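# Hook the hex nut out onto the tape strip

## Task

Use the hook pick (orange-brown handle, hooked tip) or the grippers to drag the hex nut out from among the spacers and leave it lying completely on the tape strip. At the end no gripper may be holding the nut, the arms must have released it and backed away, and the nut must stay on the strip without the robot propping it up. Avoid toppling or tilting the upright spacers, though getting the nut out matters more than sparing them, and nothing may end up off the table.

## Robot and tools

Robot: two arms, left_arm and right_arm, each ending in a two-finger gripper with a wrist camera. The names are labels only; left_arm sits on the +y side. All numbers use one scene frame: origin on the table surface midway between the arms, +x out over the table, +z up. Positions are in metres, orientations are unit quaternions written w first (qw, qx, qy, qz).

Gripper geometry: the fingers point along the gripper's own +z axis and separate along its y axis. The reported end_effector_position is the spot between the pads when closed, roughly 2 cm short of the fingertips; closing pushes the tips about 10 mm further along +z. Opening runs from -1 (shut) to +1 (fully open, 0.084 m).

Row layout, shared by execute_actions and move: one flat list of 16 numbers covering both arms, even if only one moves. First left_arm: x, y, z, qw, qx, qy, qz, opening; then the same eight for right_arm. x, y, z and the quaternion are an absolute target pose for that gripper in the scene frame, not an offset. To keep an arm still, repeat the exact pose from the last result before it stopped, plus the opening you want; to hold an orientation steady, resend the same quaternion every row rather than copying a possibly drifted reported one.

execute_actions(actions): a list of actions; each action is a list of up to 15 rows, one row per 1/30 s step. If fewer than 15 rows are given, the last row is held for the remaining steps. An empty list simply reports state and images. A target lying over 0.6 m from the gripper's current position along any of its own axes makes that action rejected for both arms; a malformed action, or a first action failing that check, rejects the whole call.

Each step, the controller limits the commanded pose to 70 mm and 16 degrees away from where the gripper actually is, then steers the joints there, favouring position over orientation when both cannot be met. So distant targets take several actions, and after an action the arm only continues to its last clipped pose. The "Hand target" line shows what the controller is currently heading for.

move(target, speed, blocking): target is one 16-number row as above. Each gripper follows a straight line toward its pose, all paths finishing together, lasting 0.5 to 10 s (cut off at 10 s). speed is path top speed in m/s, 0.002 to 0.5, default 0.25; rotation is capped at twice that in rad/s. Paths ignore obstacles and the other arm, grippers may lag, wander or overshoot the speed, especially near full reach. Faster contact hits harder, and aiming further past a surface presses harder. The opening is applied at the start. The result adds a "move:" line: ending (done, off_target, moving, held, fault) and limits (paced = pose was clipped; held = a check blocked steps, after which the arm can surge). With blocking=false you get control back after 0.5 s; new rows or moves are refused until wait or stop shows it finished.

wait(seconds): 0 to 10; lets the scene run with last commands held, returning early if a running move ends. stop(): brakes a running move; needs room, fingers keep moving. zoom_image(camera, region): camera is cam_left_wrist or cam_right_wrist (both 504x504); region [x0, y0, x1, y1] in image pixels from top-left, at most 504 by 504. finished_scene(scene): ends the current scene by its number; irreversible, and the reply tells whether the goal was met.

Reading results: each arm's pose and linear/angular velocities; printed positions can be slightly off, more at long reach. grip_measured is finger opening on the command scale; to keep hold, command clearly less than it (lower = harder squeeze, roughly 24 N per pad max; -1 gives full force on parts about 0.5 mm thick or more). "pose unreachable" means a clearance check altered or blocked that arm. Camera calibration gives K, distortion and T_world_to_cam per camera; poses follow the arm joints and carry small errors (a few mm, about half a degree).

Joint ranges (rad): waist ±6.283, shoulder -2.059 to 2.094, elbow -3.927 to 0.192, forearm roll ±6.283, wrist pitch -1.693 to 3.142, wrist roll ±6.283. Load limits (N m): waist and shoulder 46.5, elbow and forearm roll 27.9, wrist pitch and roll 18.6; a held object's weight adds. Reaching a limit triggers a torque fault: the arm backs off, freezes 10 s and drops the rest of the call. Holding loads warms motors; MOTOR HOT appears from 65 °C and at 80 °C an OVER-TEMPERATURE FAULT brakes the arm until cooled.

Avoid: arms colliding or pushing on each other, fast or hard impacts, dropping the pick or nut, toppling spacers, and anything leaving the table. Brief external tugs on held parts or pushes on loose ones may occur. Finish with the nut released on the tape and both grippers withdrawn.

Each tool is called after "Request:" as name([rows], argument=value, ...), one row to a line, values as JSON.

## Session

Request:
execute_actions(actions=[])

Scene clock: 0.00 s.
left_arm: end_effector_position=(+0.3350, -0.3087, +0.1727) grip_measured=+1.00 end_effector_quat_wxyz=(+0.212, +0.714, +0.667, +0.017) end_effector_velocity=(-0.001, -0.000, +0.000) end_effector_angular_velocity=(+0.001, -0.000, -0.002) | right_arm: end_effector_position=(+0.1472, -0.5410, +0.2907) grip_measured=+1.00 end_effector_quat_wxyz=(+0.176, +0.902, -0.388, -0.063) end_effector_velocity=(+0.000, -0.000, +0.001) end_effector_angular_velocity=(-0.001, -0.002, -0.001)
Joint positions: left_arm=[-1.267  0.731 -1.884  0.254  0.777 -2.828  0.084] | right_arm=[-0.187 -0.764 -0.662 -0.34   1.589  0.513  0.084]
Joint velocities: left_arm=[-0.002 -0.    -0.     0.     0.001  0.     0.   ] | right_arm=[-0.001 -0.    -0.002 -0.     0.     0.     0.   ]
Motor temperatures (°C, as the motors report them): left_arm=[28 32 34 30 29 28] | right_arm=[33 28 34 26 26 30]
Hand target (left_arm): +0.335, -0.309, +0.173; +0.212, +0.714, +0.667, +0.017
Hand target (right_arm): +0.147, -0.541, +0.291; +0.176, +0.902, -0.388, -0.063

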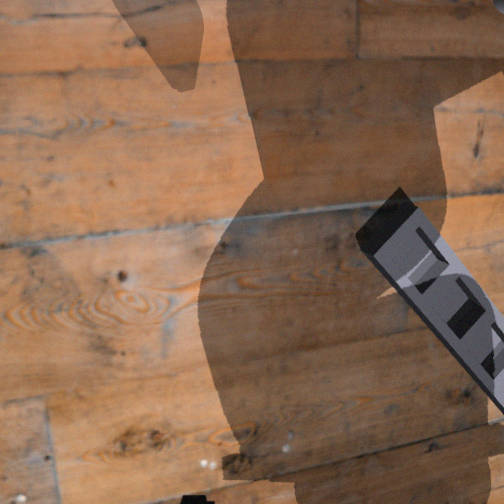

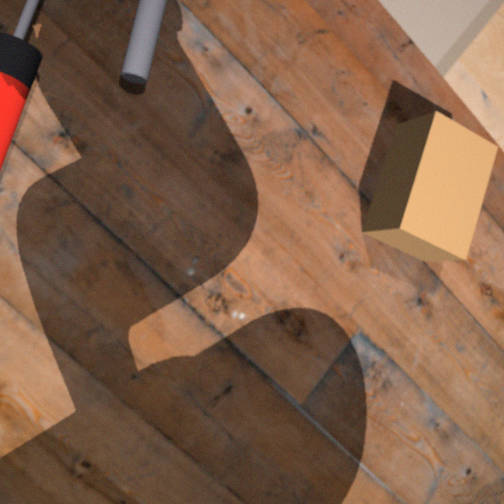

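Request:
move(target=[0.35,0.1,0.55,0,0.707,0.707,0,1,0.3,-0.4,0.55,0,0.924,-0.383,0,1])

Scene clock: 3.20 s.
left_arm: end_effector_position=(+0.3512, +0.1003, +0.5499) grip_measured=+1.00 end_effector_quat_wxyz=(+0.000, +0.706, +0.708, -0.000) end_effector_velocity=(+0.000, +0.001, +0.002) end_effector_angular_velocity=(+0.008, +0.010, +0.002) | right_arm: end_effector_position=(+0.2996, -0.3999, +0.5495) grip_measured=+1.00 end_effector_quat_wxyz=(-0.000, +0.924, -0.384, +0.001) end_effector_velocity=(+0.000, +0.000, +0.001) end_effector_angular_velocity=(+0.000, -0.000, -0.000)
Joint positions: left_arm=[-0.762  0.244 -2.474 -0.     2.231 -2.246  0.084] | right_arm=[ 0.101 -0.137 -1.983  0.     2.118  0.755  0.084]
Joint velocities: left_arm=[ 0.002  0.058 -0.105 -0.     0.059  0.    -0.   ] | right_arm=[ 0.     0.004 -0.006  0.     0.002  0.    -0.   ]
Motor temperatures (°C, as the motors report them): left_arm=[28 32 34 30 29 28] | right_arm=[33 28 35 26 26 30]
Hand target (left_arm): +0.351, +0.100, +0.550; -0.001, +0.706, +0.708, -0.000
Hand target (right_arm): +0.300, -0.400, +0.550; -0.000, +0.924, -0.384, +0.001
Off the commanded pose (left_arm): 0.001 m, 0 deg.
Off the commanded pose (right_arm): 0.001 m, 0 deg.
move: done
camera_calibration (this result's frames):
cam_left_wrist: T_world_to_cam=[[0.999914, -0.00933782, -0.00925115, -0.311555], [-0.00952633, -0.999744, -0.0205469, 0.183192], [-0.00905691, 0.0206332, -0.999746, 0.675407], [0, 0, 0, 1]] pos_world=[0.319391, 0.1663, 0.676117]
cam_right_wrist: T_world_to_cam=[[-0.712564, -0.701522, 0.0108813, -0.0450104], [-0.701585, 0.712579, -0.00318831, 0.565478], [-0.00551713, -0.00990605, -0.999936, 0.679774], [0, 0, 0, 1]] pos_world=[0.368409, -0.42779, 0.682022]

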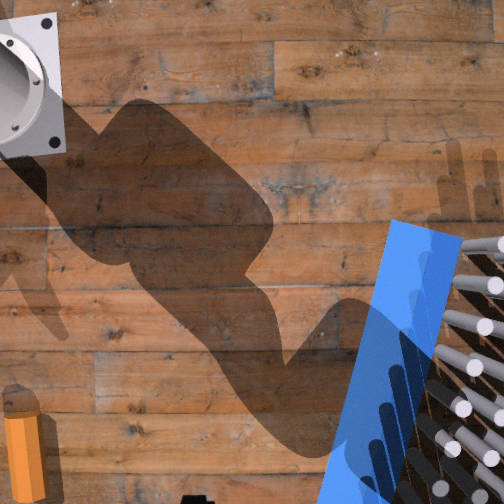

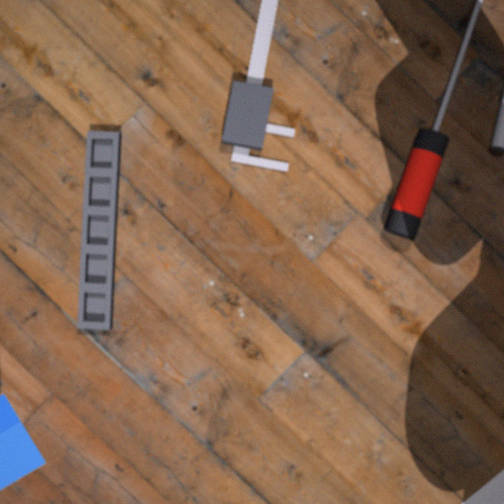

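Request:
move(target=[0.52,0.05,0.42,0,1,0,0,1,0.05,-0.15,0.4,0,1,0,0,1])

Scene clock: 7.03 s.
left_arm: end_effector_position=(+0.5191, +0.0502, +0.4197) grip_measured=+1.00 end_effector_quat_wxyz=(+0.011, +1.000, +0.000, +0.017) end_effector_velocity=(+0.001, +0.000, -0.003) end_effector_angular_velocity=(+0.003, +0.002, -0.008) | right_arm: end_effector_position=(+0.0508, -0.1495, +0.4005) grip_measured=+1.00 end_effector_quat_wxyz=(-0.002, +1.000, +0.000, +0.001) end_effector_velocity=(-0.001, +0.001, -0.001) end_effector_angular_velocity=(-0.003, +0.000, +0.004)
Joint positions: left_arm=[-0.651  0.69  -2.7    0.     1.969 -0.561  0.084] | right_arm=[ 1.332 -0.709 -1.03  -0.     1.736  1.198  0.084]
Joint velocities: left_arm=[ 0.     0.004  0.     0.001 -0.001  0.009  0.   ] | right_arm=[ 0.007  0.002  0.003 -0.001 -0.002  0.003  0.   ]
Motor temperatures (°C, as the motors report them): left_arm=[28 32 35 30 29 28] | right_arm=[33 28 35 26 26 30]
Hand target (left_arm): +0.519, +0.050, +0.419; +0.011, +1.000, -0.000, +0.017
Hand target (right_arm): +0.051, -0.149, +0.400; -0.002, +1.000, +0.000, +0.001
Off the commanded pose (left_arm): 0.001 m, 2 deg.
Off the commanded pose (right_arm): 0.001 m, 0 deg.
elbow stopped short (left arm): the move would have taken joint 3 (elbow) straighter than the controller allows; a more bent joint 3 avoids this.
move: done
camera_calibration (this result's frames):
cam_left_wrist: T_world_to_cam=[[-0.0123966, -0.99985, 0.0120563, 0.0851637], [-0.998377, 0.0117064, -0.0557271, 0.609315], [0.0555776, -0.0127275, -0.998373, 0.515308], [0, 0, 0, 1]] pos_world=[0.580742, 0.0845767, 0.547398]
cam_right_wrist: T_world_to_cam=[[-0.00559787, -0.999947, 0.00862462, -0.124629], [-0.999978, 0.00556814, -0.0034675, 0.121626], [0.00341929, -0.00864384, -0.999957, 0.531591], [0, 0, 0, 1]] pos_world=[0.119108, -0.120704, 0.533065]

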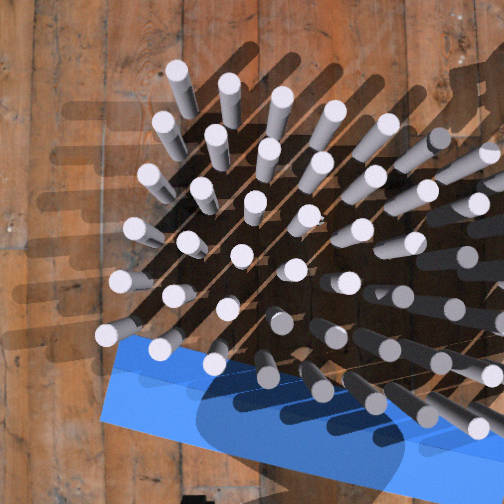

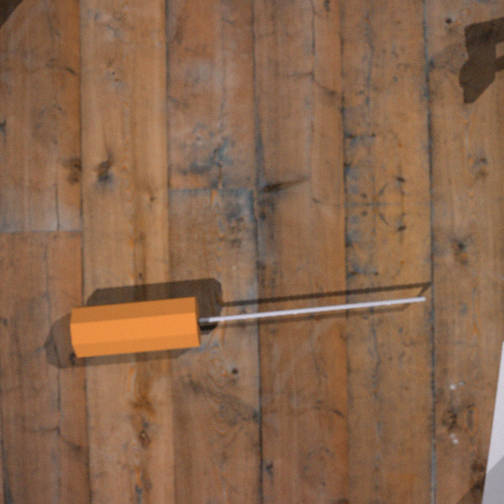

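Request:
move(target=[0.5,-0.08,0.3,0,1,0,0,1,0.05,-0.15,0.4,0,1,0,0,1])

Scene clock: 8.57 s.
left_arm: end_effector_position=(+0.4999, -0.0795, +0.3007) grip_measured=+1.00 end_effector_quat_wxyz=(+0.001, +1.000, -0.000, +0.002) end_effector_velocity=(-0.002, -0.003, -0.007) end_effector_angular_velocity=(+0.013, +0.013, -0.004) | right_arm: end_effector_position=(+0.0500, -0.1500, +0.4000) grip_measured=+1.00 end_effector_quat_wxyz=(-0.000, +1.000, +0.000, -0.000) end_effector_velocity=(-0.000, +0.000, +0.000) end_effector_angular_velocity=(+0.001, -0.000, +0.001)
Joint positions: left_arm=[-0.837  0.863 -2.624  0.     1.757 -0.746  0.084] | right_arm=[ 1.335 -0.709 -1.03   0.     1.739  1.201  0.084]
Joint velocities: left_arm=[-0.006  0.076 -0.117  0.     0.059 -0.002 -0.   ] | right_arm=[ 0.001  0.    -0.001 -0.    -0.     0.     0.   ]
Motor temperatures (°C, as the motors report them): left_arm=[28 32 35 30 29 28] | right_arm=[33 28 35 26 26 30]
Hand target (left_arm): +0.500, -0.080, +0.300; +0.001, +1.000, -0.000, +0.001
Hand target (right_arm): +0.050, -0.150, +0.400; -0.000, +1.000, +0.000, -0.000
Off the commanded pose (left_arm): 0.001 m, 0 deg.
Off the commanded pose (right_arm): 0.000 m, 0 deg.
move: done
camera_calibration (this result's frames):
cam_left_wrist: T_world_to_cam=[[-0.0126537, -0.999897, -0.00682376, -0.0375052], [-0.99963, 0.012814, -0.0239814, 0.576228], [0.0240663, 0.00651778, -0.999689, 0.413592], [0, 0, 0, 1]] pos_world=[0.565587, -0.0475808, 0.427026]
cam_right_wrist: T_world_to_cam=[[-0.00588825, -0.99991, 0.0120514, -0.126493], [-0.999981, 0.00586331, -0.00210418, 0.120296], [0.00203333, -0.0120636, -0.999925, 0.530663], [0, 0, 0, 1]] pos_world=[0.11847, -0.120785, 0.532401]

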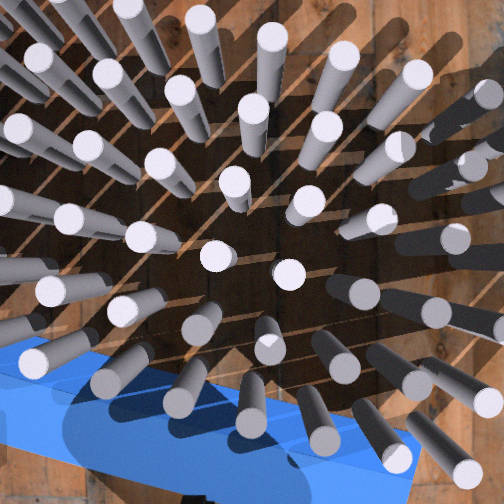

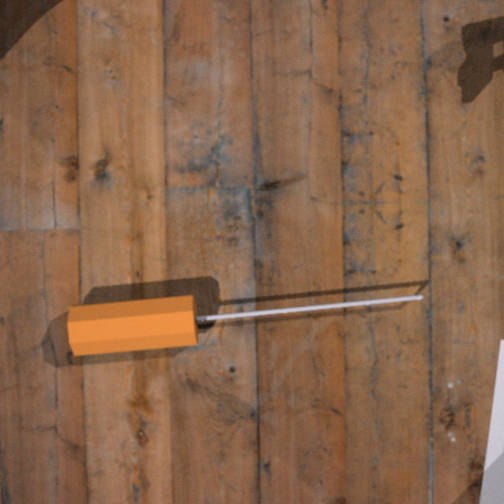

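Request:
move(target=[0.58,-0.03,0.22,0,1,0,0,1,0.066,-0.036,0.12,0,0.743,-0.669,0,1])

Request:
move(target=[0.56,0.07,0.25,0,1,0,0,1,0.066,-0.036,0.024,0,0.743,-0.669,0,1], speed=0.1)

Scene clock: 12.43 s.
left_arm: end_effector_position=(+0.5799, -0.0302, +0.2202) grip_measured=+1.00 end_effector_quat_wxyz=(+0.000, +1.000, -0.000, +0.000) end_effector_velocity=(+0.002, +0.002, -0.003) end_effector_angular_velocity=(+0.004, +0.004, +0.003) | right_arm: end_effector_position=(+0.0659, -0.0350, +0.1203) grip_measured=+1.00 end_effector_quat_wxyz=(-0.000, +0.744, -0.668, -0.001) end_effector_velocity=(-0.001, +0.000, -0.002) end_effector_angular_velocity=(-0.002, -0.001, -0.006)
Joint positions: left_arm=[-0.703  0.971 -2.573  0.     1.602 -0.613  0.084] | right_arm=[ 1.406 -0.203 -0.592  0.001  0.793  2.735  0.084]
Joint velocities: left_arm=[ 0.004  0.014 -0.018  0.001  0.009  0.001  0.   ] | right_arm=[ 0.003  0.008  0.    -0.002 -0.006  0.011 -0.   ]
Motor temperatures (°C, as the motors report them): left_arm=[28 32 36 30 29 28] | right_arm=[33 28 36 26 26 30]
Hand target (left_arm): +0.580, -0.030, +0.220; -0.000, +1.000, -0.000, -0.000
Hand target (right_arm): +0.066, -0.035, +0.120; +0.000, +0.744, -0.668, -0.000
Off the commanded pose (left_arm): 0.000 m, 0 deg.
Off the commanded pose (right_arm): 0.001 m, 0 deg.
move: done
camera_calibration (this result's frames):
cam_left_wrist: T_world_to_cam=[[-0.0131345, -0.999873, -0.00898339, 0.0130215], [-0.999691, 0.0133207, -0.0209861, 0.652989], [0.0211031, 0.00870497, -0.999739, 0.332647], [0, 0, 0, 1]] pos_world=[0.645938, 0.0014259, 0.346381]
cam_right_wrist: T_world_to_cam=[[-0.994738, -0.101667, 0.0126296, 0.0884972], [-0.101686, 0.994816, -0.000920523, 0.110242], [-0.0124705, -0.00219994, -0.99992, 0.253606], [0, 0, 0, 1]] pos_world=[0.102404, -0.100115, 0.252569]

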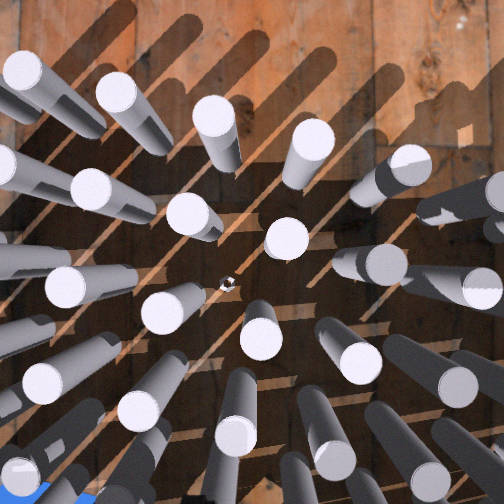

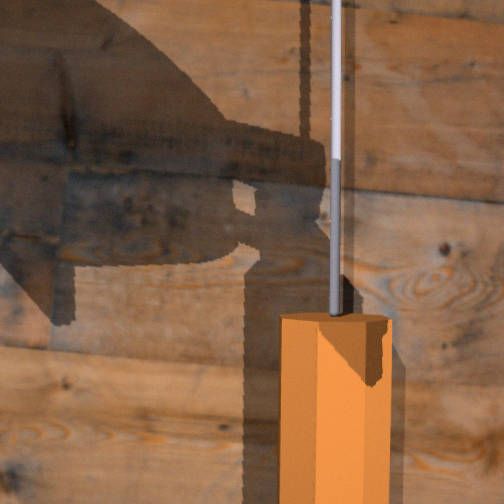

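Scene clock: 13.93 s.
left_arm: end_effector_position=(+0.5602, +0.0696, +0.2497) grip_measured=+1.00 end_effector_quat_wxyz=(-0.000, +1.000, -0.001, -0.001) end_effector_velocity=(-0.000, +0.002, +0.001) end_effector_angular_velocity=(-0.002, -0.003, +0.000) | right_arm: end_effector_position=(+0.0659, -0.0355, +0.0242) grip_measured=+1.00 end_effector_quat_wxyz=(-0.000, +0.743, -0.669, -0.000) end_effector_velocity=(+0.000, -0.000, -0.002) end_effector_angular_velocity=(-0.001, +0.000, -0.000)
Joint positions: left_arm=[-0.588  0.507 -1.888 -0.     1.382 -0.497  0.084] | right_arm=[ 1.406  0.063 -0.525  0.002  0.462  2.737  0.084]
Joint velocities: left_arm=[ 0.003 -0.008  0.01  -0.001 -0.005  0.003  0.   ] | right_arm=[-0.     0.007 -0.     0.    -0.007  0.     0.   ]
Motor temperatures (°C, as the motors report them): left_arm=[28 33 36 30 29 28] | right_arm=[33 28 36 26 26 30]
Hand target (left_arm): +0.560, +0.070, +0.250; -0.000, +1.000, -0.000, -0.000
Hand target (right_arm): +0.066, -0.036, +0.024; +0.000, +0.743, -0.669, -0.000
Off the commanded pose (left_arm): 0.000 m, 0 deg.
Off the commanded pose (right_arm): 0.001 m, 0 deg.
move: done
camera_calibration (this result's frames):
cam_left_wrist: T_world_to_cam=[[-0.0135325, -0.999863, -0.00953616, 0.113161], [-0.999711, 0.0137186, -0.0197297, 0.63224], [0.0198578, 0.00926642, -0.99976, 0.362422], [0, 0, 0, 1]] pos_world=[0.626392, 0.101114, 0.375888]
cam_right_wrist: T_world_to_cam=[[-0.994992, -0.0991823, 0.0124298, 0.0897827], [-0.0992047, 0.995066, -0.00119604, 0.110499], [-0.0122498, -0.00242315, -0.999922, 0.157515], [0, 0, 0, 1]] pos_world=[0.102225, -0.100668, 0.156518]

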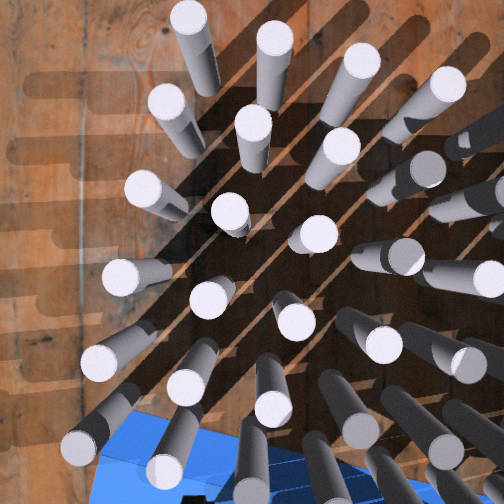

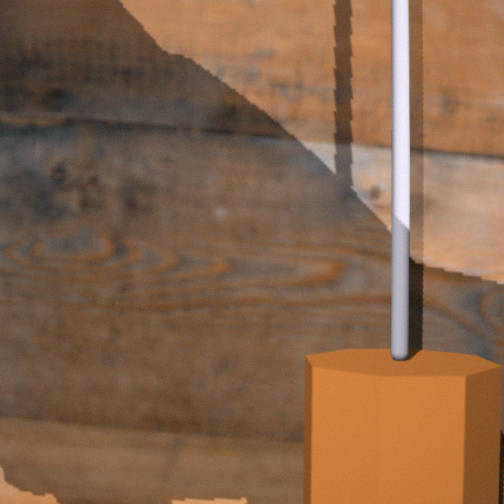

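Request:
move(target=[0.56,0.07,0.25,0,1,0,0,1,0.066,-0.036,0.024,0,0.743,-0.669,0,-1])

Request:
move(target=[0.6,0.09,0.25,0,0.707,-0.707,0,1,0.1,0,0.06,0,0.991,-0.135,0,-1])

Request:
move(target=[0.6,0.09,0.25,0,0.707,-0.707,0,1,0.258,0.1214,0.034,0,0.991,-0.135,0,-1], speed=0.15)

Scene clock: 15.30 s.
left_arm: end_effector_position=(+0.5600, +0.0700, +0.2500) grip_measured=+1.00 end_effector_quat_wxyz=(-0.000, +1.000, -0.000, -0.000) end_effector_velocity=(+0.000, +0.000, -0.001) end_effector_angular_velocity=(-0.000, +0.001, +0.001) | right_arm: end_effector_position=(+0.0660, -0.0361, +0.0239) grip_measured=-0.19 end_effector_quat_wxyz=(+0.000, +0.743, -0.669, +0.000) end_effector_velocity=(+0.000, +0.000, +0.000) end_effector_angular_velocity=(+0.001, -0.000, -0.001)
Joint positions: left_arm=[-0.588  0.504 -1.884  0.     1.38  -0.498  0.084] | right_arm=[ 1.406  0.063 -0.524  0.     0.462  2.738  0.036]
Joint velocities: left_arm=[ 0.001  0.002  0.001 -0.    -0.002 -0.     0.   ] | right_arm=[-0.    -0.    -0.001  0.    -0.     0.    -0.   ]
Motor temperatures (°C, as the motors report them): left_arm=[28 33 36 30 29 28] | right_arm=[33 28 36 26 26 30]
Hand target (left_arm): +0.560, +0.070, +0.250; -0.000, +1.000, -0.000, -0.000
Hand target (right_arm): +0.066, -0.036, +0.024; +0.000, +0.743, -0.669, -0.000
Off the commanded pose (left_arm): 0.000 m, 0 deg.
Off the commanded pose (right_arm): 0.000 m, 0 deg.
move: done
camera_calibration (this result's frames):
cam_left_wrist: T_world_to_cam=[[-0.012483, -0.999881, -0.00904631, 0.112826], [-0.999702, 0.0126696, -0.0208666, 0.632442], [0.0209787, 0.00878314, -0.999741, 0.362087], [0, 0, 0, 1]] pos_world=[0.626065, 0.10162, 0.376211]
cam_right_wrist: T_world_to_cam=[[-0.995046, -0.0986681, 0.012177, 0.089809], [-0.0987035, 0.995114, -0.00233894, 0.111052], [-0.0118867, -0.00352926, -0.999923, 0.157187], [0, 0, 0, 1]] pos_world=[0.102194, -0.101094, 0.156341]

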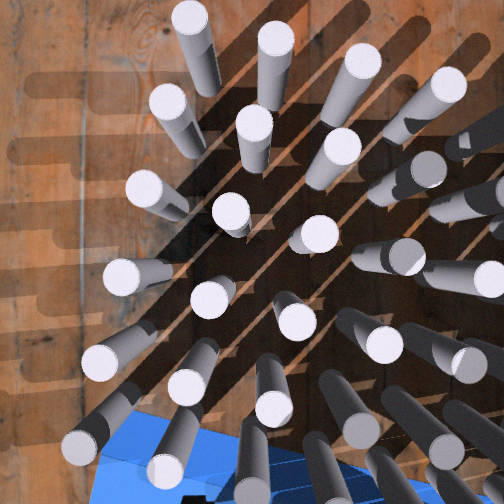

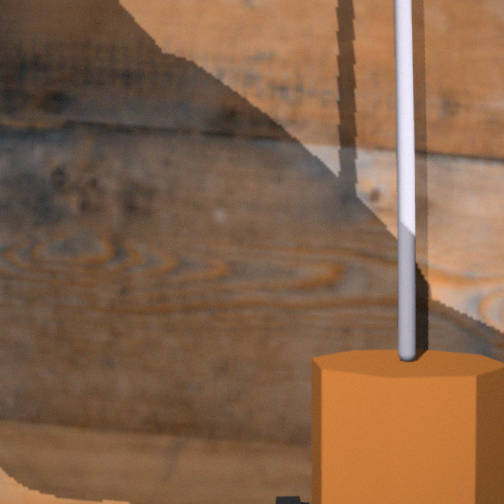

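Scene clock: 18.93 s.
left_arm: end_effector_position=(+0.6000, +0.0900, +0.2500) grip_measured=+1.00 end_effector_quat_wxyz=(+0.000, -0.707, +0.707, +0.000) end_effector_velocity=(+0.000, -0.000, +0.000) end_effector_angular_velocity=(-0.000, +0.001, -0.008) | right_arm: end_effector_position=(+0.1001, -0.0002, +0.0600) grip_measured=-0.19 end_effector_quat_wxyz=(+0.000, +0.991, -0.135, +0.000) end_effector_velocity=(-0.001, +0.001, +0.000) end_effector_angular_velocity=(+0.001, +0.001, +0.008)
Joint positions: left_arm=[-0.53   0.639 -2.096  0.     1.457  1.13   0.084] | right_arm=[ 1.353  0.082 -0.699 -0.001  0.617  1.491  0.036]
Joint velocities: left_arm=[ 0.     0.002 -0.004 -0.001  0.003  0.008  0.   ] | right_arm=[ 0.002  0.    -0.002  0.002  0.001 -0.008 -0.   ]
Motor temperatures (°C, as the motors report them): left_arm=[28 33 37 30 29 28] | right_arm=[33 28 36 26 26 30]
Hand target (left_arm): +0.600, +0.090, +0.250; +0.000, +0.707, -0.707, -0.000
Hand target (right_arm): +0.100, -0.000, +0.060; +0.000, +0.991, -0.135, +0.000
Off the commanded pose (left_arm): 0.000 m, 0 deg.
Off the commanded pose (right_arm): 0.000 m, 0 deg.
move: done
camera_calibration (this result's frames):
cam_left_wrist: T_world_to_cam=[[-0.999893, 0.0115156, -0.00901984, 0.634692], [0.0117012, 0.999715, -0.0208005, -0.0234831], [0.00877774, -0.0209039, -0.999743, 0.37103], [0, 0, 0, 1]] pos_world=[0.631642, 0.0239235, 0.376171]
cam_right_wrist: T_world_to_cam=[[-0.273864, -0.96169, 0.0122653, 0.0544963], [-0.961768, 0.273852, -0.00265234, 0.165046], [-0.00080816, -0.0125228, -0.999921, 0.192714], [0, 0, 0, 1]] pos_world=[0.173816, 0.00962352, 0.192468]

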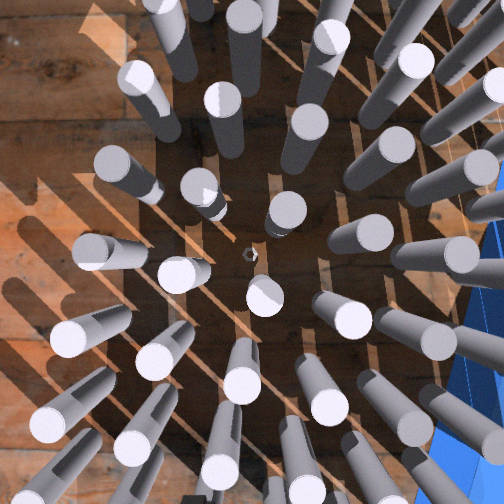

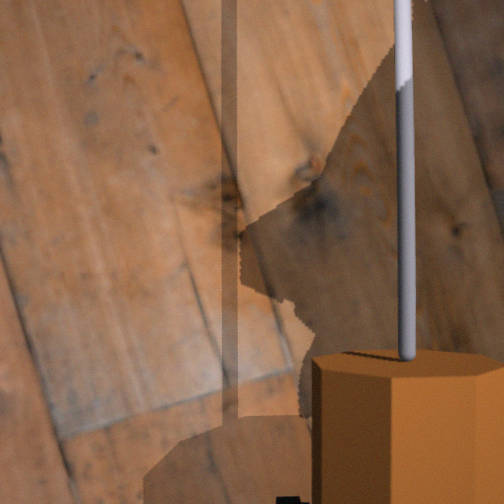

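Scene clock: 20.80 s.
left_arm: end_effector_position=(+0.6000, +0.0900, +0.2500) grip_measured=+1.00 end_effector_quat_wxyz=(-0.000, -0.707, +0.707, +0.000) end_effector_velocity=(+0.000, -0.000, +0.001) end_effector_angular_velocity=(-0.001, -0.002, -0.000) | right_arm: end_effector_position=(+0.2580, +0.1210, +0.0342) grip_measured=-0.19 end_effector_quat_wxyz=(+0.000, +0.991, -0.135, +0.000) end_effector_velocity=(+0.001, +0.003, +0.000) end_effector_angular_velocity=(+0.000, -0.000, +0.001)
Joint positions: left_arm=[-0.53   0.64  -2.097  0.     1.457  1.131  0.084] | right_arm=[ 1.172  0.64  -1.458 -0.001  0.818  1.31   0.036]
Joint velocities: left_arm=[ 0.    -0.002  0.    -0.    -0.     0.    -0.   ] | right_arm=[ 0.001  0.008 -0.014 -0.     0.006 -0.001  0.   ]
Motor temperatures (°C, as the motors report them): left_arm=[28 33 37 30 29 28] | right_arm=[33 28 36 26 26 30]
Hand target (left_arm): +0.600, +0.090, +0.250; +0.000, +0.707, -0.707, -0.000
Hand target (right_arm): +0.258, +0.121, +0.034; +0.000, +0.991, -0.135, +0.000
Off the commanded pose (left_arm): 0.000 m, 0 deg.
Off the commanded pose (right_arm): 0.000 m, 0 deg.
move: done
camera_calibration (this result's frames):
cam_left_wrist: T_world_to_cam=[[-0.999881, 0.012468, -0.00904265, 0.634651], [0.0126545, 0.999702, -0.0208759, -0.0240738], [0.00877967, -0.0209878, -0.999741, 0.371067], [0, 0, 0, 1]] pos_world=[0.631623, 0.0239417, 0.376207]
cam_right_wrist: T_world_to_cam=[[-0.273321, -0.961846, 0.0122019, 0.214473], [-0.961923, 0.273307, -0.00285991, 0.283734], [-0.000584065, -0.012519, -0.999921, 0.168439], [0, 0, 0, 1]] pos_world=[0.331648, 0.130853, 0.16662]

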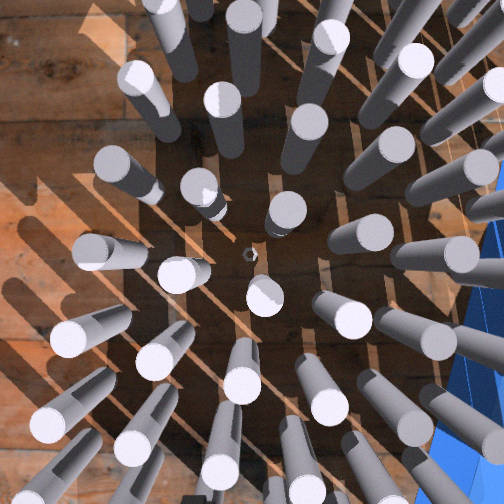

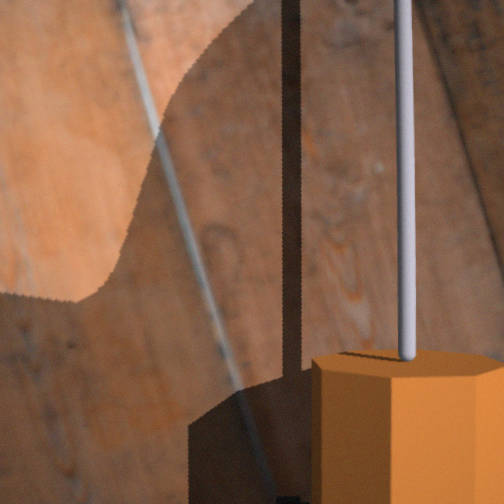

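Request:
move(target=[0.6,0.09,0.25,0,0.707,-0.707,0,1,0.285,0.114,0.034,0,0.991,-0.135,0,-1], speed=0.05)

Scene clock: 22.07 s.
left_arm: end_effector_position=(+0.6000, +0.0900, +0.2500) grip_measured=+1.00 end_effector_quat_wxyz=(-0.000, -0.707, +0.707, +0.000) end_effector_velocity=(+0.000, -0.000, +0.000) end_effector_angular_velocity=(-0.001, -0.001, -0.001) | right_arm: end_effector_position=(+0.2848, +0.1140, +0.0340) grip_measured=-0.19 end_effector_quat_wxyz=(+0.000, +0.991, -0.135, +0.000) end_effector_velocity=(+0.002, -0.000, +0.000) end_effector_angular_velocity=(+0.000, +0.000, +0.000)
Joint positions: left_arm=[-0.53   0.64  -2.097  0.     1.457  1.131  0.084] | right_arm=[ 1.127  0.666 -1.503 -0.     0.836  1.264  0.036]
Joint velocities: left_arm=[-0.001 -0.    -0.    -0.    -0.001  0.     0.   ] | right_arm=[-0.003  0.002 -0.004  0.     0.002 -0.003  0.   ]
Motor temperatures (°C, as the motors report them): left_arm=[28 33 37 30 29 28] | right_arm=[33 28 37 26 26 30]
Hand target (left_arm): +0.600, +0.090, +0.250; +0.000, +0.707, -0.707, -0.000
Hand target (right_arm): +0.285, +0.114, +0.034; +0.000, +0.991, -0.135, +0.000
Off the commanded pose (left_arm): 0.000 m, 0 deg.
Off the commanded pose (right_arm): 0.000 m, 0 deg.
move: done
camera_calibration (this result's frames):
cam_left_wrist: T_world_to_cam=[[-0.999881, 0.0124686, -0.0090432, 0.634651], [0.0126552, 0.999702, -0.0208762, -0.0240742], [0.0087802, -0.0209882, -0.999741, 0.371067], [0, 0, 0, 1]] pos_world=[0.631623, 0.0239418, 0.376208]
cam_right_wrist: T_world_to_cam=[[-0.273033, -0.961927, 0.0121867, 0.215039], [-0.962004, 0.273027, -0.00221373, 0.311469], [-0.00119784, -0.0123281, -0.999923, 0.168351], [0, 0, 0, 1]] pos_world=[0.358549, 0.123888, 0.166407]

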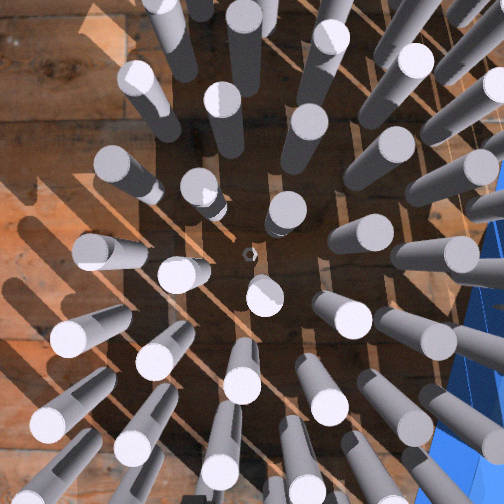

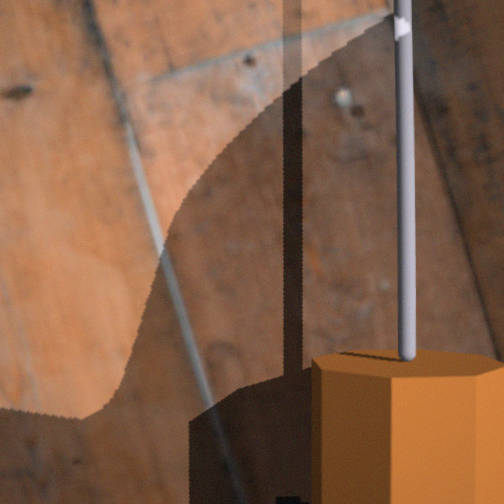

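Request:
move(target=[0.55,0.115,0.27,0,0.707,-0.707,0,1,0.285,0.114,0.034,0,0.991,-0.135,0,-1], speed=0.1)

Scene clock: 23.40 s.
left_arm: end_effector_position=(+0.5502, +0.1150, +0.2697) grip_measured=+1.00 end_effector_quat_wxyz=(-0.000, -0.707, +0.707, +0.000) end_effector_velocity=(-0.000, +0.002, +0.002) end_effector_angular_velocity=(-0.003, -0.005, +0.003) | right_arm: end_effector_position=(+0.2850, +0.1140, +0.0340) grip_measured=-0.19 end_effector_quat_wxyz=(+0.000, +0.991, -0.135, +0.000) end_effector_velocity=(+0.000, -0.001, -0.001) end_effector_angular_velocity=(-0.001, +0.000, -0.001)
Joint positions: left_arm=[-0.528  0.38  -1.757 -0.     1.377  1.133  0.084] | right_arm=[ 1.127  0.667 -1.503  0.     0.836  1.264  0.036]
Joint velocities: left_arm=[ 0.003 -0.009  0.007 -0.001 -0.004 -0.     0.   ] | right_arm=[-0.001 -0.     0.002  0.    -0.001 -0.    -0.   ]
Motor temperatures (°C, as the motors report them): left_arm=[28 33 37 30 29 28] | right_arm=[33 29 37 26 26 30]
Hand target (left_arm): +0.550, +0.115, +0.270; +0.000, +0.707, -0.707, -0.000
Hand target (right_arm): +0.285, +0.114, +0.034; +0.000, +0.991, -0.135, +0.000
Off the commanded pose (left_arm): 0.000 m, 0 deg.
Off the commanded pose (right_arm): 0.000 m, 0 deg.
move: done
camera_calibration (this result's frames):
cam_left_wrist: T_world_to_cam=[[-0.999884, 0.0127475, -0.00830095, 0.584494], [0.0129161, 0.999705, -0.0205841, -0.0482395], [0.0080361, -0.0206889, -0.999754, 0.392118], [0, 0, 0, 1]] pos_world=[0.581898, 0.048887, 0.395881]
cam_right_wrist: T_world_to_cam=[[-0.273139, -0.961899, 0.0120677, 0.215107], [-0.961974, 0.273134, -0.00211393, 0.311671], [-0.00126271, -0.0121862, -0.999925, 0.168352], [0, 0, 0, 1]] pos_world=[0.358786, 0.123834, 0.166402]

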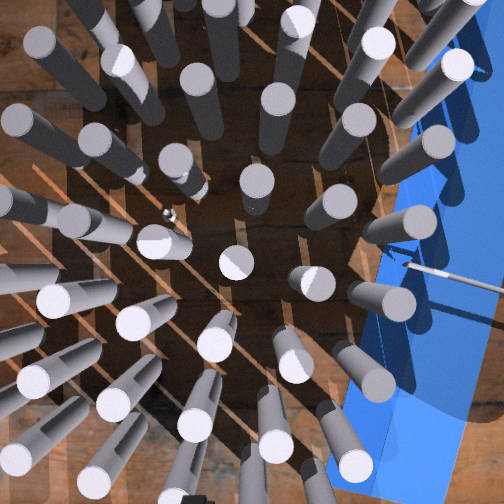

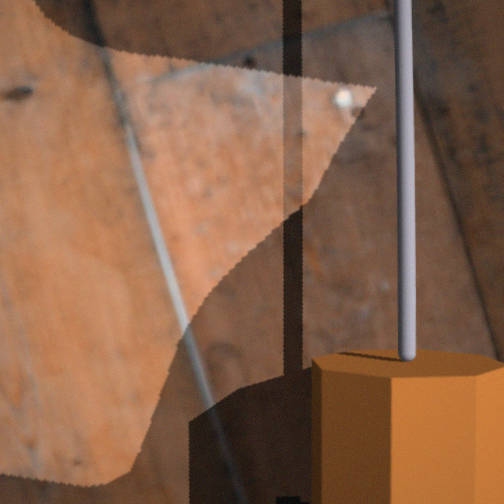

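Request:
move(target=[0.55,0.115,0.27,0,0.707,-0.707,0,1,0.285,0.116,0.034,0,0.992,-0.126,0,-1], speed=0.05)

Request:
move(target=[0.6,0.09,0.25,0,0.707,-0.707,0,1,0.415,0.082,0.034,0,0.992,-0.126,0,-1], speed=0.05)

Request:
zoom_image(camera="cam_left_wrist", region=[190,190,350,330])

Scene clock: 24.63 s.
left_arm: end_effector_position=(+0.5500, +0.1150, +0.2700) grip_measured=+1.00 end_effector_quat_wxyz=(-0.000, -0.707, +0.707, +0.000) end_effector_velocity=(-0.000, -0.000, +0.000) end_effector_angular_velocity=(-0.001, -0.000, -0.000) | right_arm: end_effector_position=(+0.2850, +0.1160, +0.0340) grip_measured=-0.19 end_effector_quat_wxyz=(-0.000, +0.992, -0.126, +0.000) end_effector_velocity=(-0.000, +0.000, -0.000) end_effector_angular_velocity=(-0.000, +0.000, +0.004)
Joint positions: left_arm=[-0.528  0.379 -1.755  0.     1.377  1.133  0.084] | right_arm=[ 1.129  0.672 -1.512 -0.     0.84   1.248  0.036]
Joint velocities: left_arm=[-0.001 -0.     0.    -0.    -0.    -0.001 -0.   ] | right_arm=[ 0.     0.001 -0.001 -0.     0.    -0.004 -0.   ]
Motor temperatures (°C, as the motors report them): left_arm=[28 33 37 30 29 28] | right_arm=[33 29 37 26 26 30]
Hand target (left_arm): +0.550, +0.115, +0.270; -0.000, +0.707, -0.707, +0.000
Hand target (right_arm): +0.285, +0.116, +0.034; -0.000, +0.992, -0.126, +0.000
Off the commanded pose (left_arm): 0.000 m, 0 deg.
Off the commanded pose (right_arm): 0.000 m, 0 deg.
move: done
camera_calibration (this result's frames):
cam_left_wrist: T_world_to_cam=[[-0.999881, 0.0124748, -0.00904142, 0.584528], [0.0126613, 0.999702, -0.0208762, -0.0480203], [0.00877829, -0.0209882, -0.999741, 0.392029], [0, 0, 0, 1]] pos_world=[0.581625, 0.0489421, 0.39621]
cam_right_wrist: T_world_to_cam=[[-0.256045, -0.96659, 0.0120626, 0.21266], [-0.966664, 0.256038, -0.00212698, 0.314451], [-0.00103258, -0.0122051, -0.999925, 0.168309], [0, 0, 0, 1]] pos_world=[0.358593, 0.127098, 0.1664]

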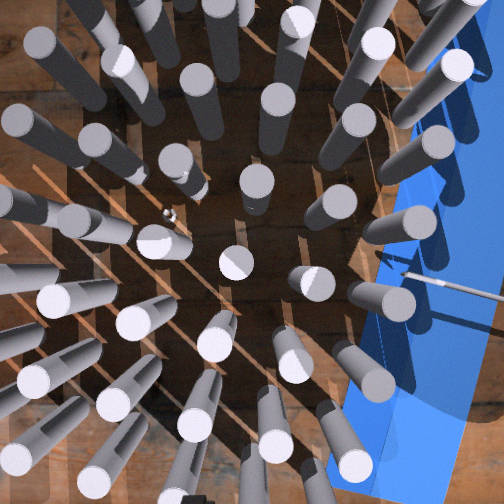

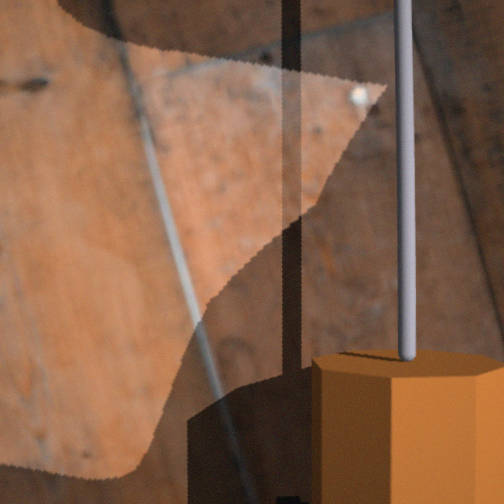

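Scene clock: 27.67 s.
left_arm: end_effector_position=(+0.5998, +0.0900, +0.2500) grip_measured=+1.00 end_effector_quat_wxyz=(+0.000, -0.707, +0.707, -0.000) end_effector_velocity=(+0.001, -0.001, -0.001) end_effector_angular_velocity=(+0.001, +0.001, -0.001) | right_arm: end_effector_position=(+0.4148, +0.0818, +0.0340) grip_measured=-0.19 end_effector_quat_wxyz=(+0.000, +0.992, -0.126, +0.000) end_effector_velocity=(+0.001, +0.000, +0.000) end_effector_angular_velocity=(-0.001, +0.001, +0.001)
Joint positions: left_arm=[-0.53   0.638 -2.095  0.     1.456  1.13   0.084] | right_arm=[ 0.934  0.869 -1.856 -0.001  0.987  1.053  0.036]
Joint velocities: left_arm=[-0.001  0.007 -0.01   0.     0.004  0.    -0.   ] | right_arm=[-0.001  0.005 -0.01   0.     0.006 -0.003 -0.   ]
Motor temperatures (°C, as the motors report them): left_arm=[28 33 38 30 29 28] | right_arm=[33 29 37 26 26 30]
Hand target (left_arm): +0.600, +0.090, +0.250; -0.000, +0.707, -0.707, +0.000
Hand target (right_arm): +0.415, +0.082, +0.034; +0.000, +0.992, -0.126, +0.000
Off the commanded pose (left_arm): 0.000 m, 0 deg.
Off the commanded pose (right_arm): 0.000 m, 0 deg.
move: done
camera_calibration (this result's frames):
cam_left_wrist: T_world_to_cam=[[-0.999882, 0.0122029, -0.00932118, 0.63457], [0.0123961, 0.999704, -0.020958, -0.0238842], [0.00906266, -0.0210711, -0.999737, 0.370919], [0, 0, 0, 1]] pos_world=[0.63143, 0.0239492, 0.376236]
cam_right_wrist: T_world_to_cam=[[-0.255805, -0.966646, 0.0126066, 0.212764], [-0.966728, 0.255793, -0.0025324, 0.448722], [-0.00077674, -0.0128349, -0.999917, 0.168012], [0, 0, 0, 1]] pos_world=[0.488349, 0.0930437, 0.166452]

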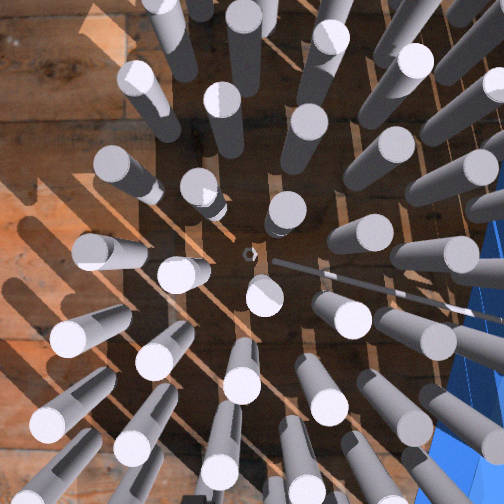

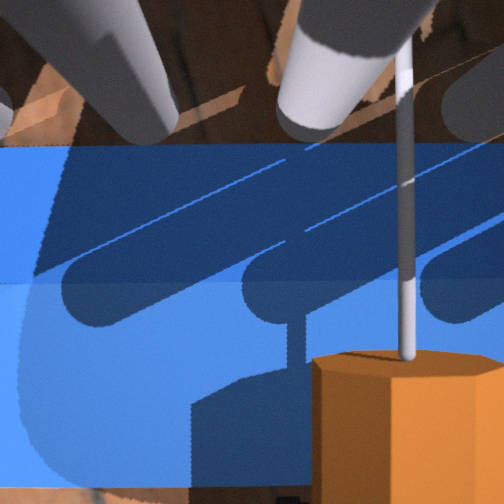

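Region (190, 190, 350, 330) of cam_left_wrist's 504x504 image, scaled by 3.150, with more detail than that image has; it fills the top 441 rows of this view, and the rest is white.

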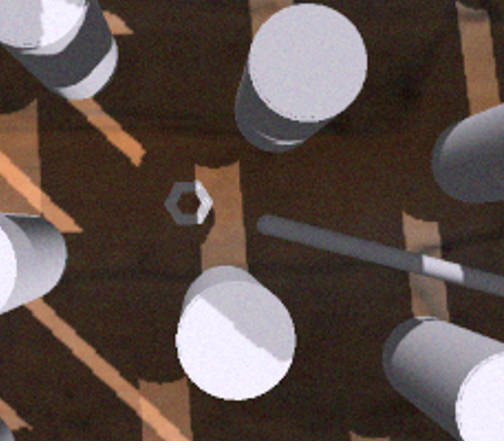

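Request:
move(target=[0.6,0.09,0.25,0,0.707,-0.707,0,1,0.429,0.0777,0.034,0,0.992,-0.126,0,-1], speed=0.03)

Request:
zoom_image(camera="cam_left_wrist", region=[190,190,350,330])

Request:
move(target=[0.6,0.09,0.25,0,0.707,-0.707,0,1,0.429,0.0777,0.024,0,0.992,-0.126,0,-1], speed=0.02)

Request:
move(target=[0.6,0.09,0.25,0,0.707,-0.707,0,1,0.409,0.082,0.024,0,0.992,-0.126,0,-1], speed=0.03)

Request:
zoom_image(camera="cam_left_wrist", region=[190,190,350,330])

Scene clock: 29.07 s.
left_arm: end_effector_position=(+0.6000, +0.0900, +0.2500) grip_measured=+1.00 end_effector_quat_wxyz=(+0.000, -0.707, +0.707, +0.000) end_effector_velocity=(+0.001, +0.001, -0.001) end_effector_angular_velocity=(+0.001, +0.001, +0.002) | right_arm: end_effector_position=(+0.4288, +0.0777, +0.0340) grip_measured=-0.19 end_effector_quat_wxyz=(+0.000, +0.992, -0.126, +0.000) end_effector_velocity=(+0.001, +0.001, +0.001) end_effector_angular_velocity=(+0.001, -0.000, +0.002)
Joint positions: left_arm=[-0.53   0.64  -2.097  0.     1.457  1.131  0.084] | right_arm=[ 0.914  0.899 -1.909 -0.     1.01   1.033  0.036]
Joint velocities: left_arm=[ 0.002  0.002 -0.     0.001 -0.     0.     0.   ] | right_arm=[-0.     0.004 -0.009  0.     0.005 -0.003 -0.   ]
Motor temperatures (°C, as the motors report them): left_arm=[28 33 38 30 29 28] | right_arm=[33 29 37 26 26 30]
Hand target (left_arm): +0.600, +0.090, +0.250; -0.000, +0.707, -0.707, -0.000
Hand target (right_arm): +0.429, +0.078, +0.034; +0.000, +0.992, -0.126, +0.000
Off the commanded pose (left_arm): 0.000 m, 0 deg.
Off the commanded pose (right_arm): 0.000 m, 0 deg.
move: done
camera_calibration (this result's frames):
cam_left_wrist: T_world_to_cam=[[-0.999881, 0.0124635, -0.00904367, 0.63465], [0.0126501, 0.999702, -0.0208757, -0.024071], [0.00878079, -0.0209876, -0.999741, 0.371064], [0, 0, 0, 1]] pos_world=[0.631621, 0.0239416, 0.376205]
cam_right_wrist: T_world_to_cam=[[-0.255685, -0.966684, 0.0121194, 0.212368], [-0.96676, 0.255678, -0.00217436, 0.463327], [-0.000996741, -0.0122725, -0.999924, 0.167975], [0, 0, 0, 1]] pos_world=[0.502392, 0.0888922, 0.166396]

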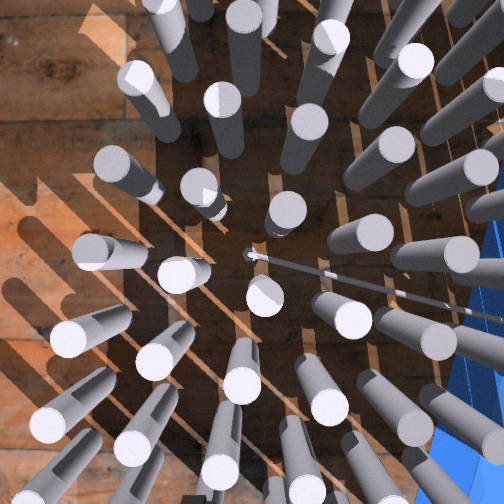

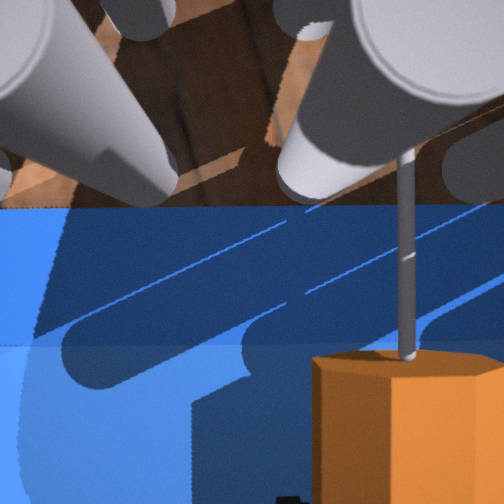

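Region (190, 190, 350, 330) of cam_left_wrist's 504x504 image, scaled by 3.150, with more detail than that image has; it fills the top 441 rows of this view, and the rest is white.

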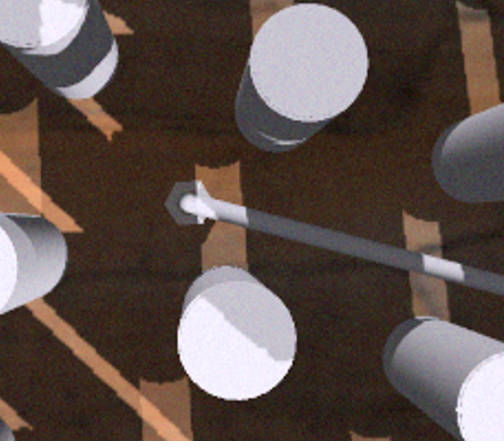

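Scene clock: 29.80 s.
left_arm: end_effector_position=(+0.6000, +0.0900, +0.2500) grip_measured=+1.00 end_effector_quat_wxyz=(-0.000, -0.707, +0.707, -0.000) end_effector_velocity=(-0.000, +0.000, +0.001) end_effector_angular_velocity=(-0.001, -0.001, +0.000) | right_arm: end_effector_position=(+0.4294, +0.0782, +0.0255) grip_measured=-0.19 end_effector_quat_wxyz=(-0.001, +0.992, -0.126, +0.001) end_effector_velocity=(-0.000, +0.000, -0.000) end_effector_angular_velocity=(+0.000, -0.000, +0.001)
Joint positions: left_arm=[-0.53   0.64  -2.097  0.     1.457  1.131  0.084] | right_arm=[ 0.914  0.914 -1.909  0.     0.993  1.033  0.036]
Joint velocities: left_arm=[ 0.    -0.002 -0.    -0.     0.001 -0.    -0.   ] | right_arm=[ 0.001  0.001 -0.001 -0.    -0.    -0.     0.   ]
Motor temperatures (°C, as the motors report them): left_arm=[28 33 38 30 29 28] | right_arm=[33 29 37 26 26 30]
Hand target (left_arm): +0.600, +0.090, +0.250; -0.000, +0.707, -0.707, +0.000
Hand target (right_arm): +0.429, +0.078, +0.024; -0.000, +0.992, -0.126, -0.000
Off the commanded pose (left_arm): 0.000 m, 0 deg.
Off the commanded pose (right_arm): 0.002 m, 0 deg.
move: done
camera_calibration (this result's frames):
cam_left_wrist: T_world_to_cam=[[-0.999881, 0.0124685, -0.00904348, 0.634651], [0.0126551, 0.999702, -0.0208764, -0.0240741], [0.00878049, -0.0209884, -0.999741, 0.371067], [0, 0, 0, 1]] pos_world=[0.631623, 0.0239418, 0.376208]
cam_right_wrist: T_world_to_cam=[[-0.255629, -0.966722, 0.0101497, 0.213147], [-0.966775, 0.255609, -0.00319584, 0.463831], [0.000495126, -0.0106295, -0.999943, 0.158763], [0, 0, 0, 1]] pos_world=[0.502828, 0.0891816, 0.158073]

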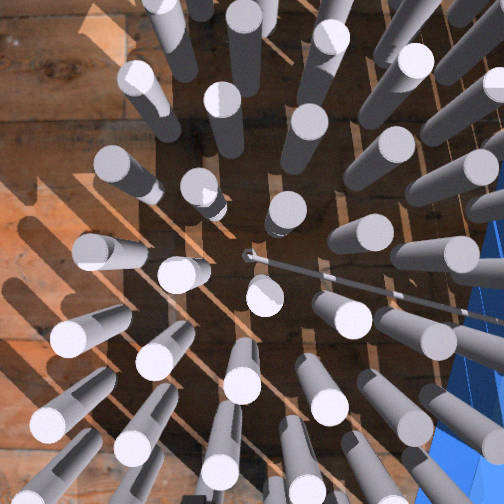

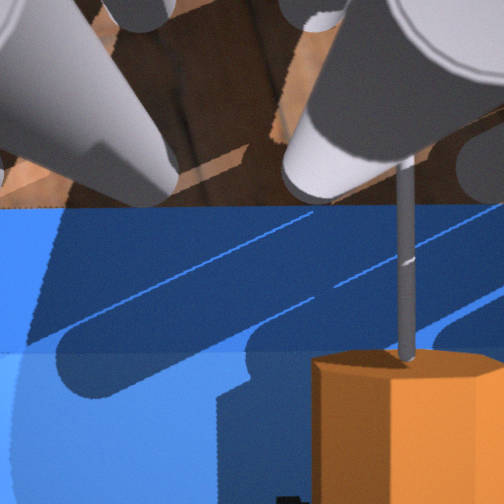

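Scene clock: 30.80 s.
left_arm: end_effector_position=(+0.6000, +0.0900, +0.2500) grip_measured=+1.00 end_effector_quat_wxyz=(-0.000, -0.707, +0.707, +0.000) end_effector_velocity=(-0.000, -0.000, -0.002) end_effector_angular_velocity=(+0.001, +0.003, -0.001) | right_arm: end_effector_position=(+0.4097, +0.0824, +0.0248) grip_measured=-0.19 end_effector_quat_wxyz=(-0.001, +0.992, -0.126, +0.001) end_effector_velocity=(-0.001, -0.000, -0.001) end_effector_angular_velocity=(-0.001, +0.000, -0.001)
Joint positions: left_arm=[-0.53   0.64  -2.097  0.     1.457  1.131  0.084] | right_arm=[ 0.94   0.869 -1.827  0.     0.956  1.058  0.036]
Joint velocities: left_arm=[-0.001  0.003  0.    -0.001  0.     0.     0.   ] | right_arm=[ 0.001 -0.003  0.008 -0.    -0.004  0.002 -0.   ]
Motor temperatures (°C, as the motors report them): left_arm=[28 33 38 30 29 28] | right_arm=[33 29 37 26 26 30]
Hand target (left_arm): +0.600, +0.090, +0.250; +0.000, +0.707, -0.707, -0.000
Hand target (right_arm): +0.409, +0.082, +0.024; -0.000, +0.992, -0.126, -0.000
Off the commanded pose (left_arm): 0.000 m, 0 deg.
Off the commanded pose (right_arm): 0.001 m, 0 deg.
move: done
camera_calibration (this result's frames):
cam_left_wrist: T_world_to_cam=[[-0.999881, 0.0124684, -0.00904316, 0.634651], [0.012655, 0.999702, -0.0208762, -0.0240742], [0.00878018, -0.0209881, -0.999741, 0.371067], [0, 0, 0, 1]] pos_world=[0.631623, 0.0239419, 0.376207]
cam_right_wrist: T_world_to_cam=[[-0.255738, -0.966692, 0.0102853, 0.212173], [-0.966746, 0.25572, -0.00303158, 0.443637], [0.000300455, -0.0107185, -0.999943, 0.158205], [0, 0, 0, 1]] pos_world=[0.483097, 0.093355, 0.157359]

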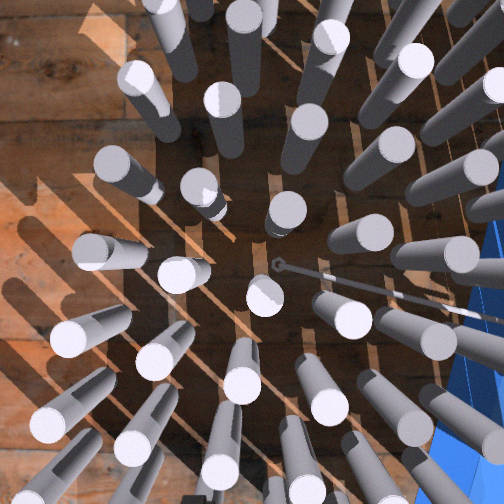

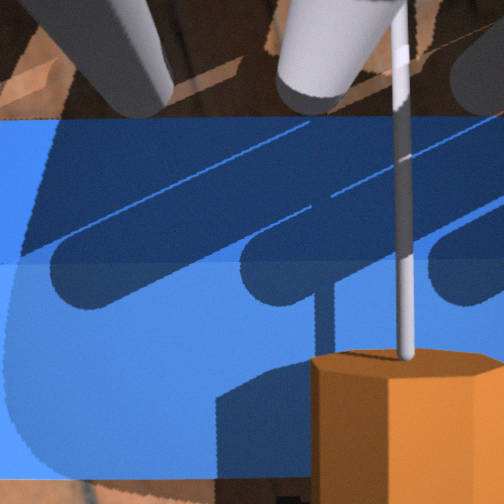

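Region (190, 190, 350, 330) of cam_left_wrist's 504x504 image, scaled by 3.150, with more detail than that image has; it fills the top 441 rows of this view, and the rest is white.

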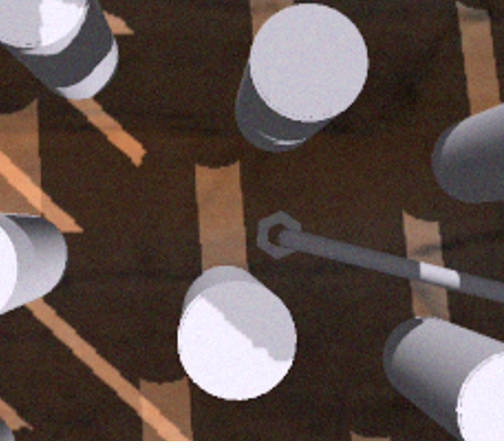

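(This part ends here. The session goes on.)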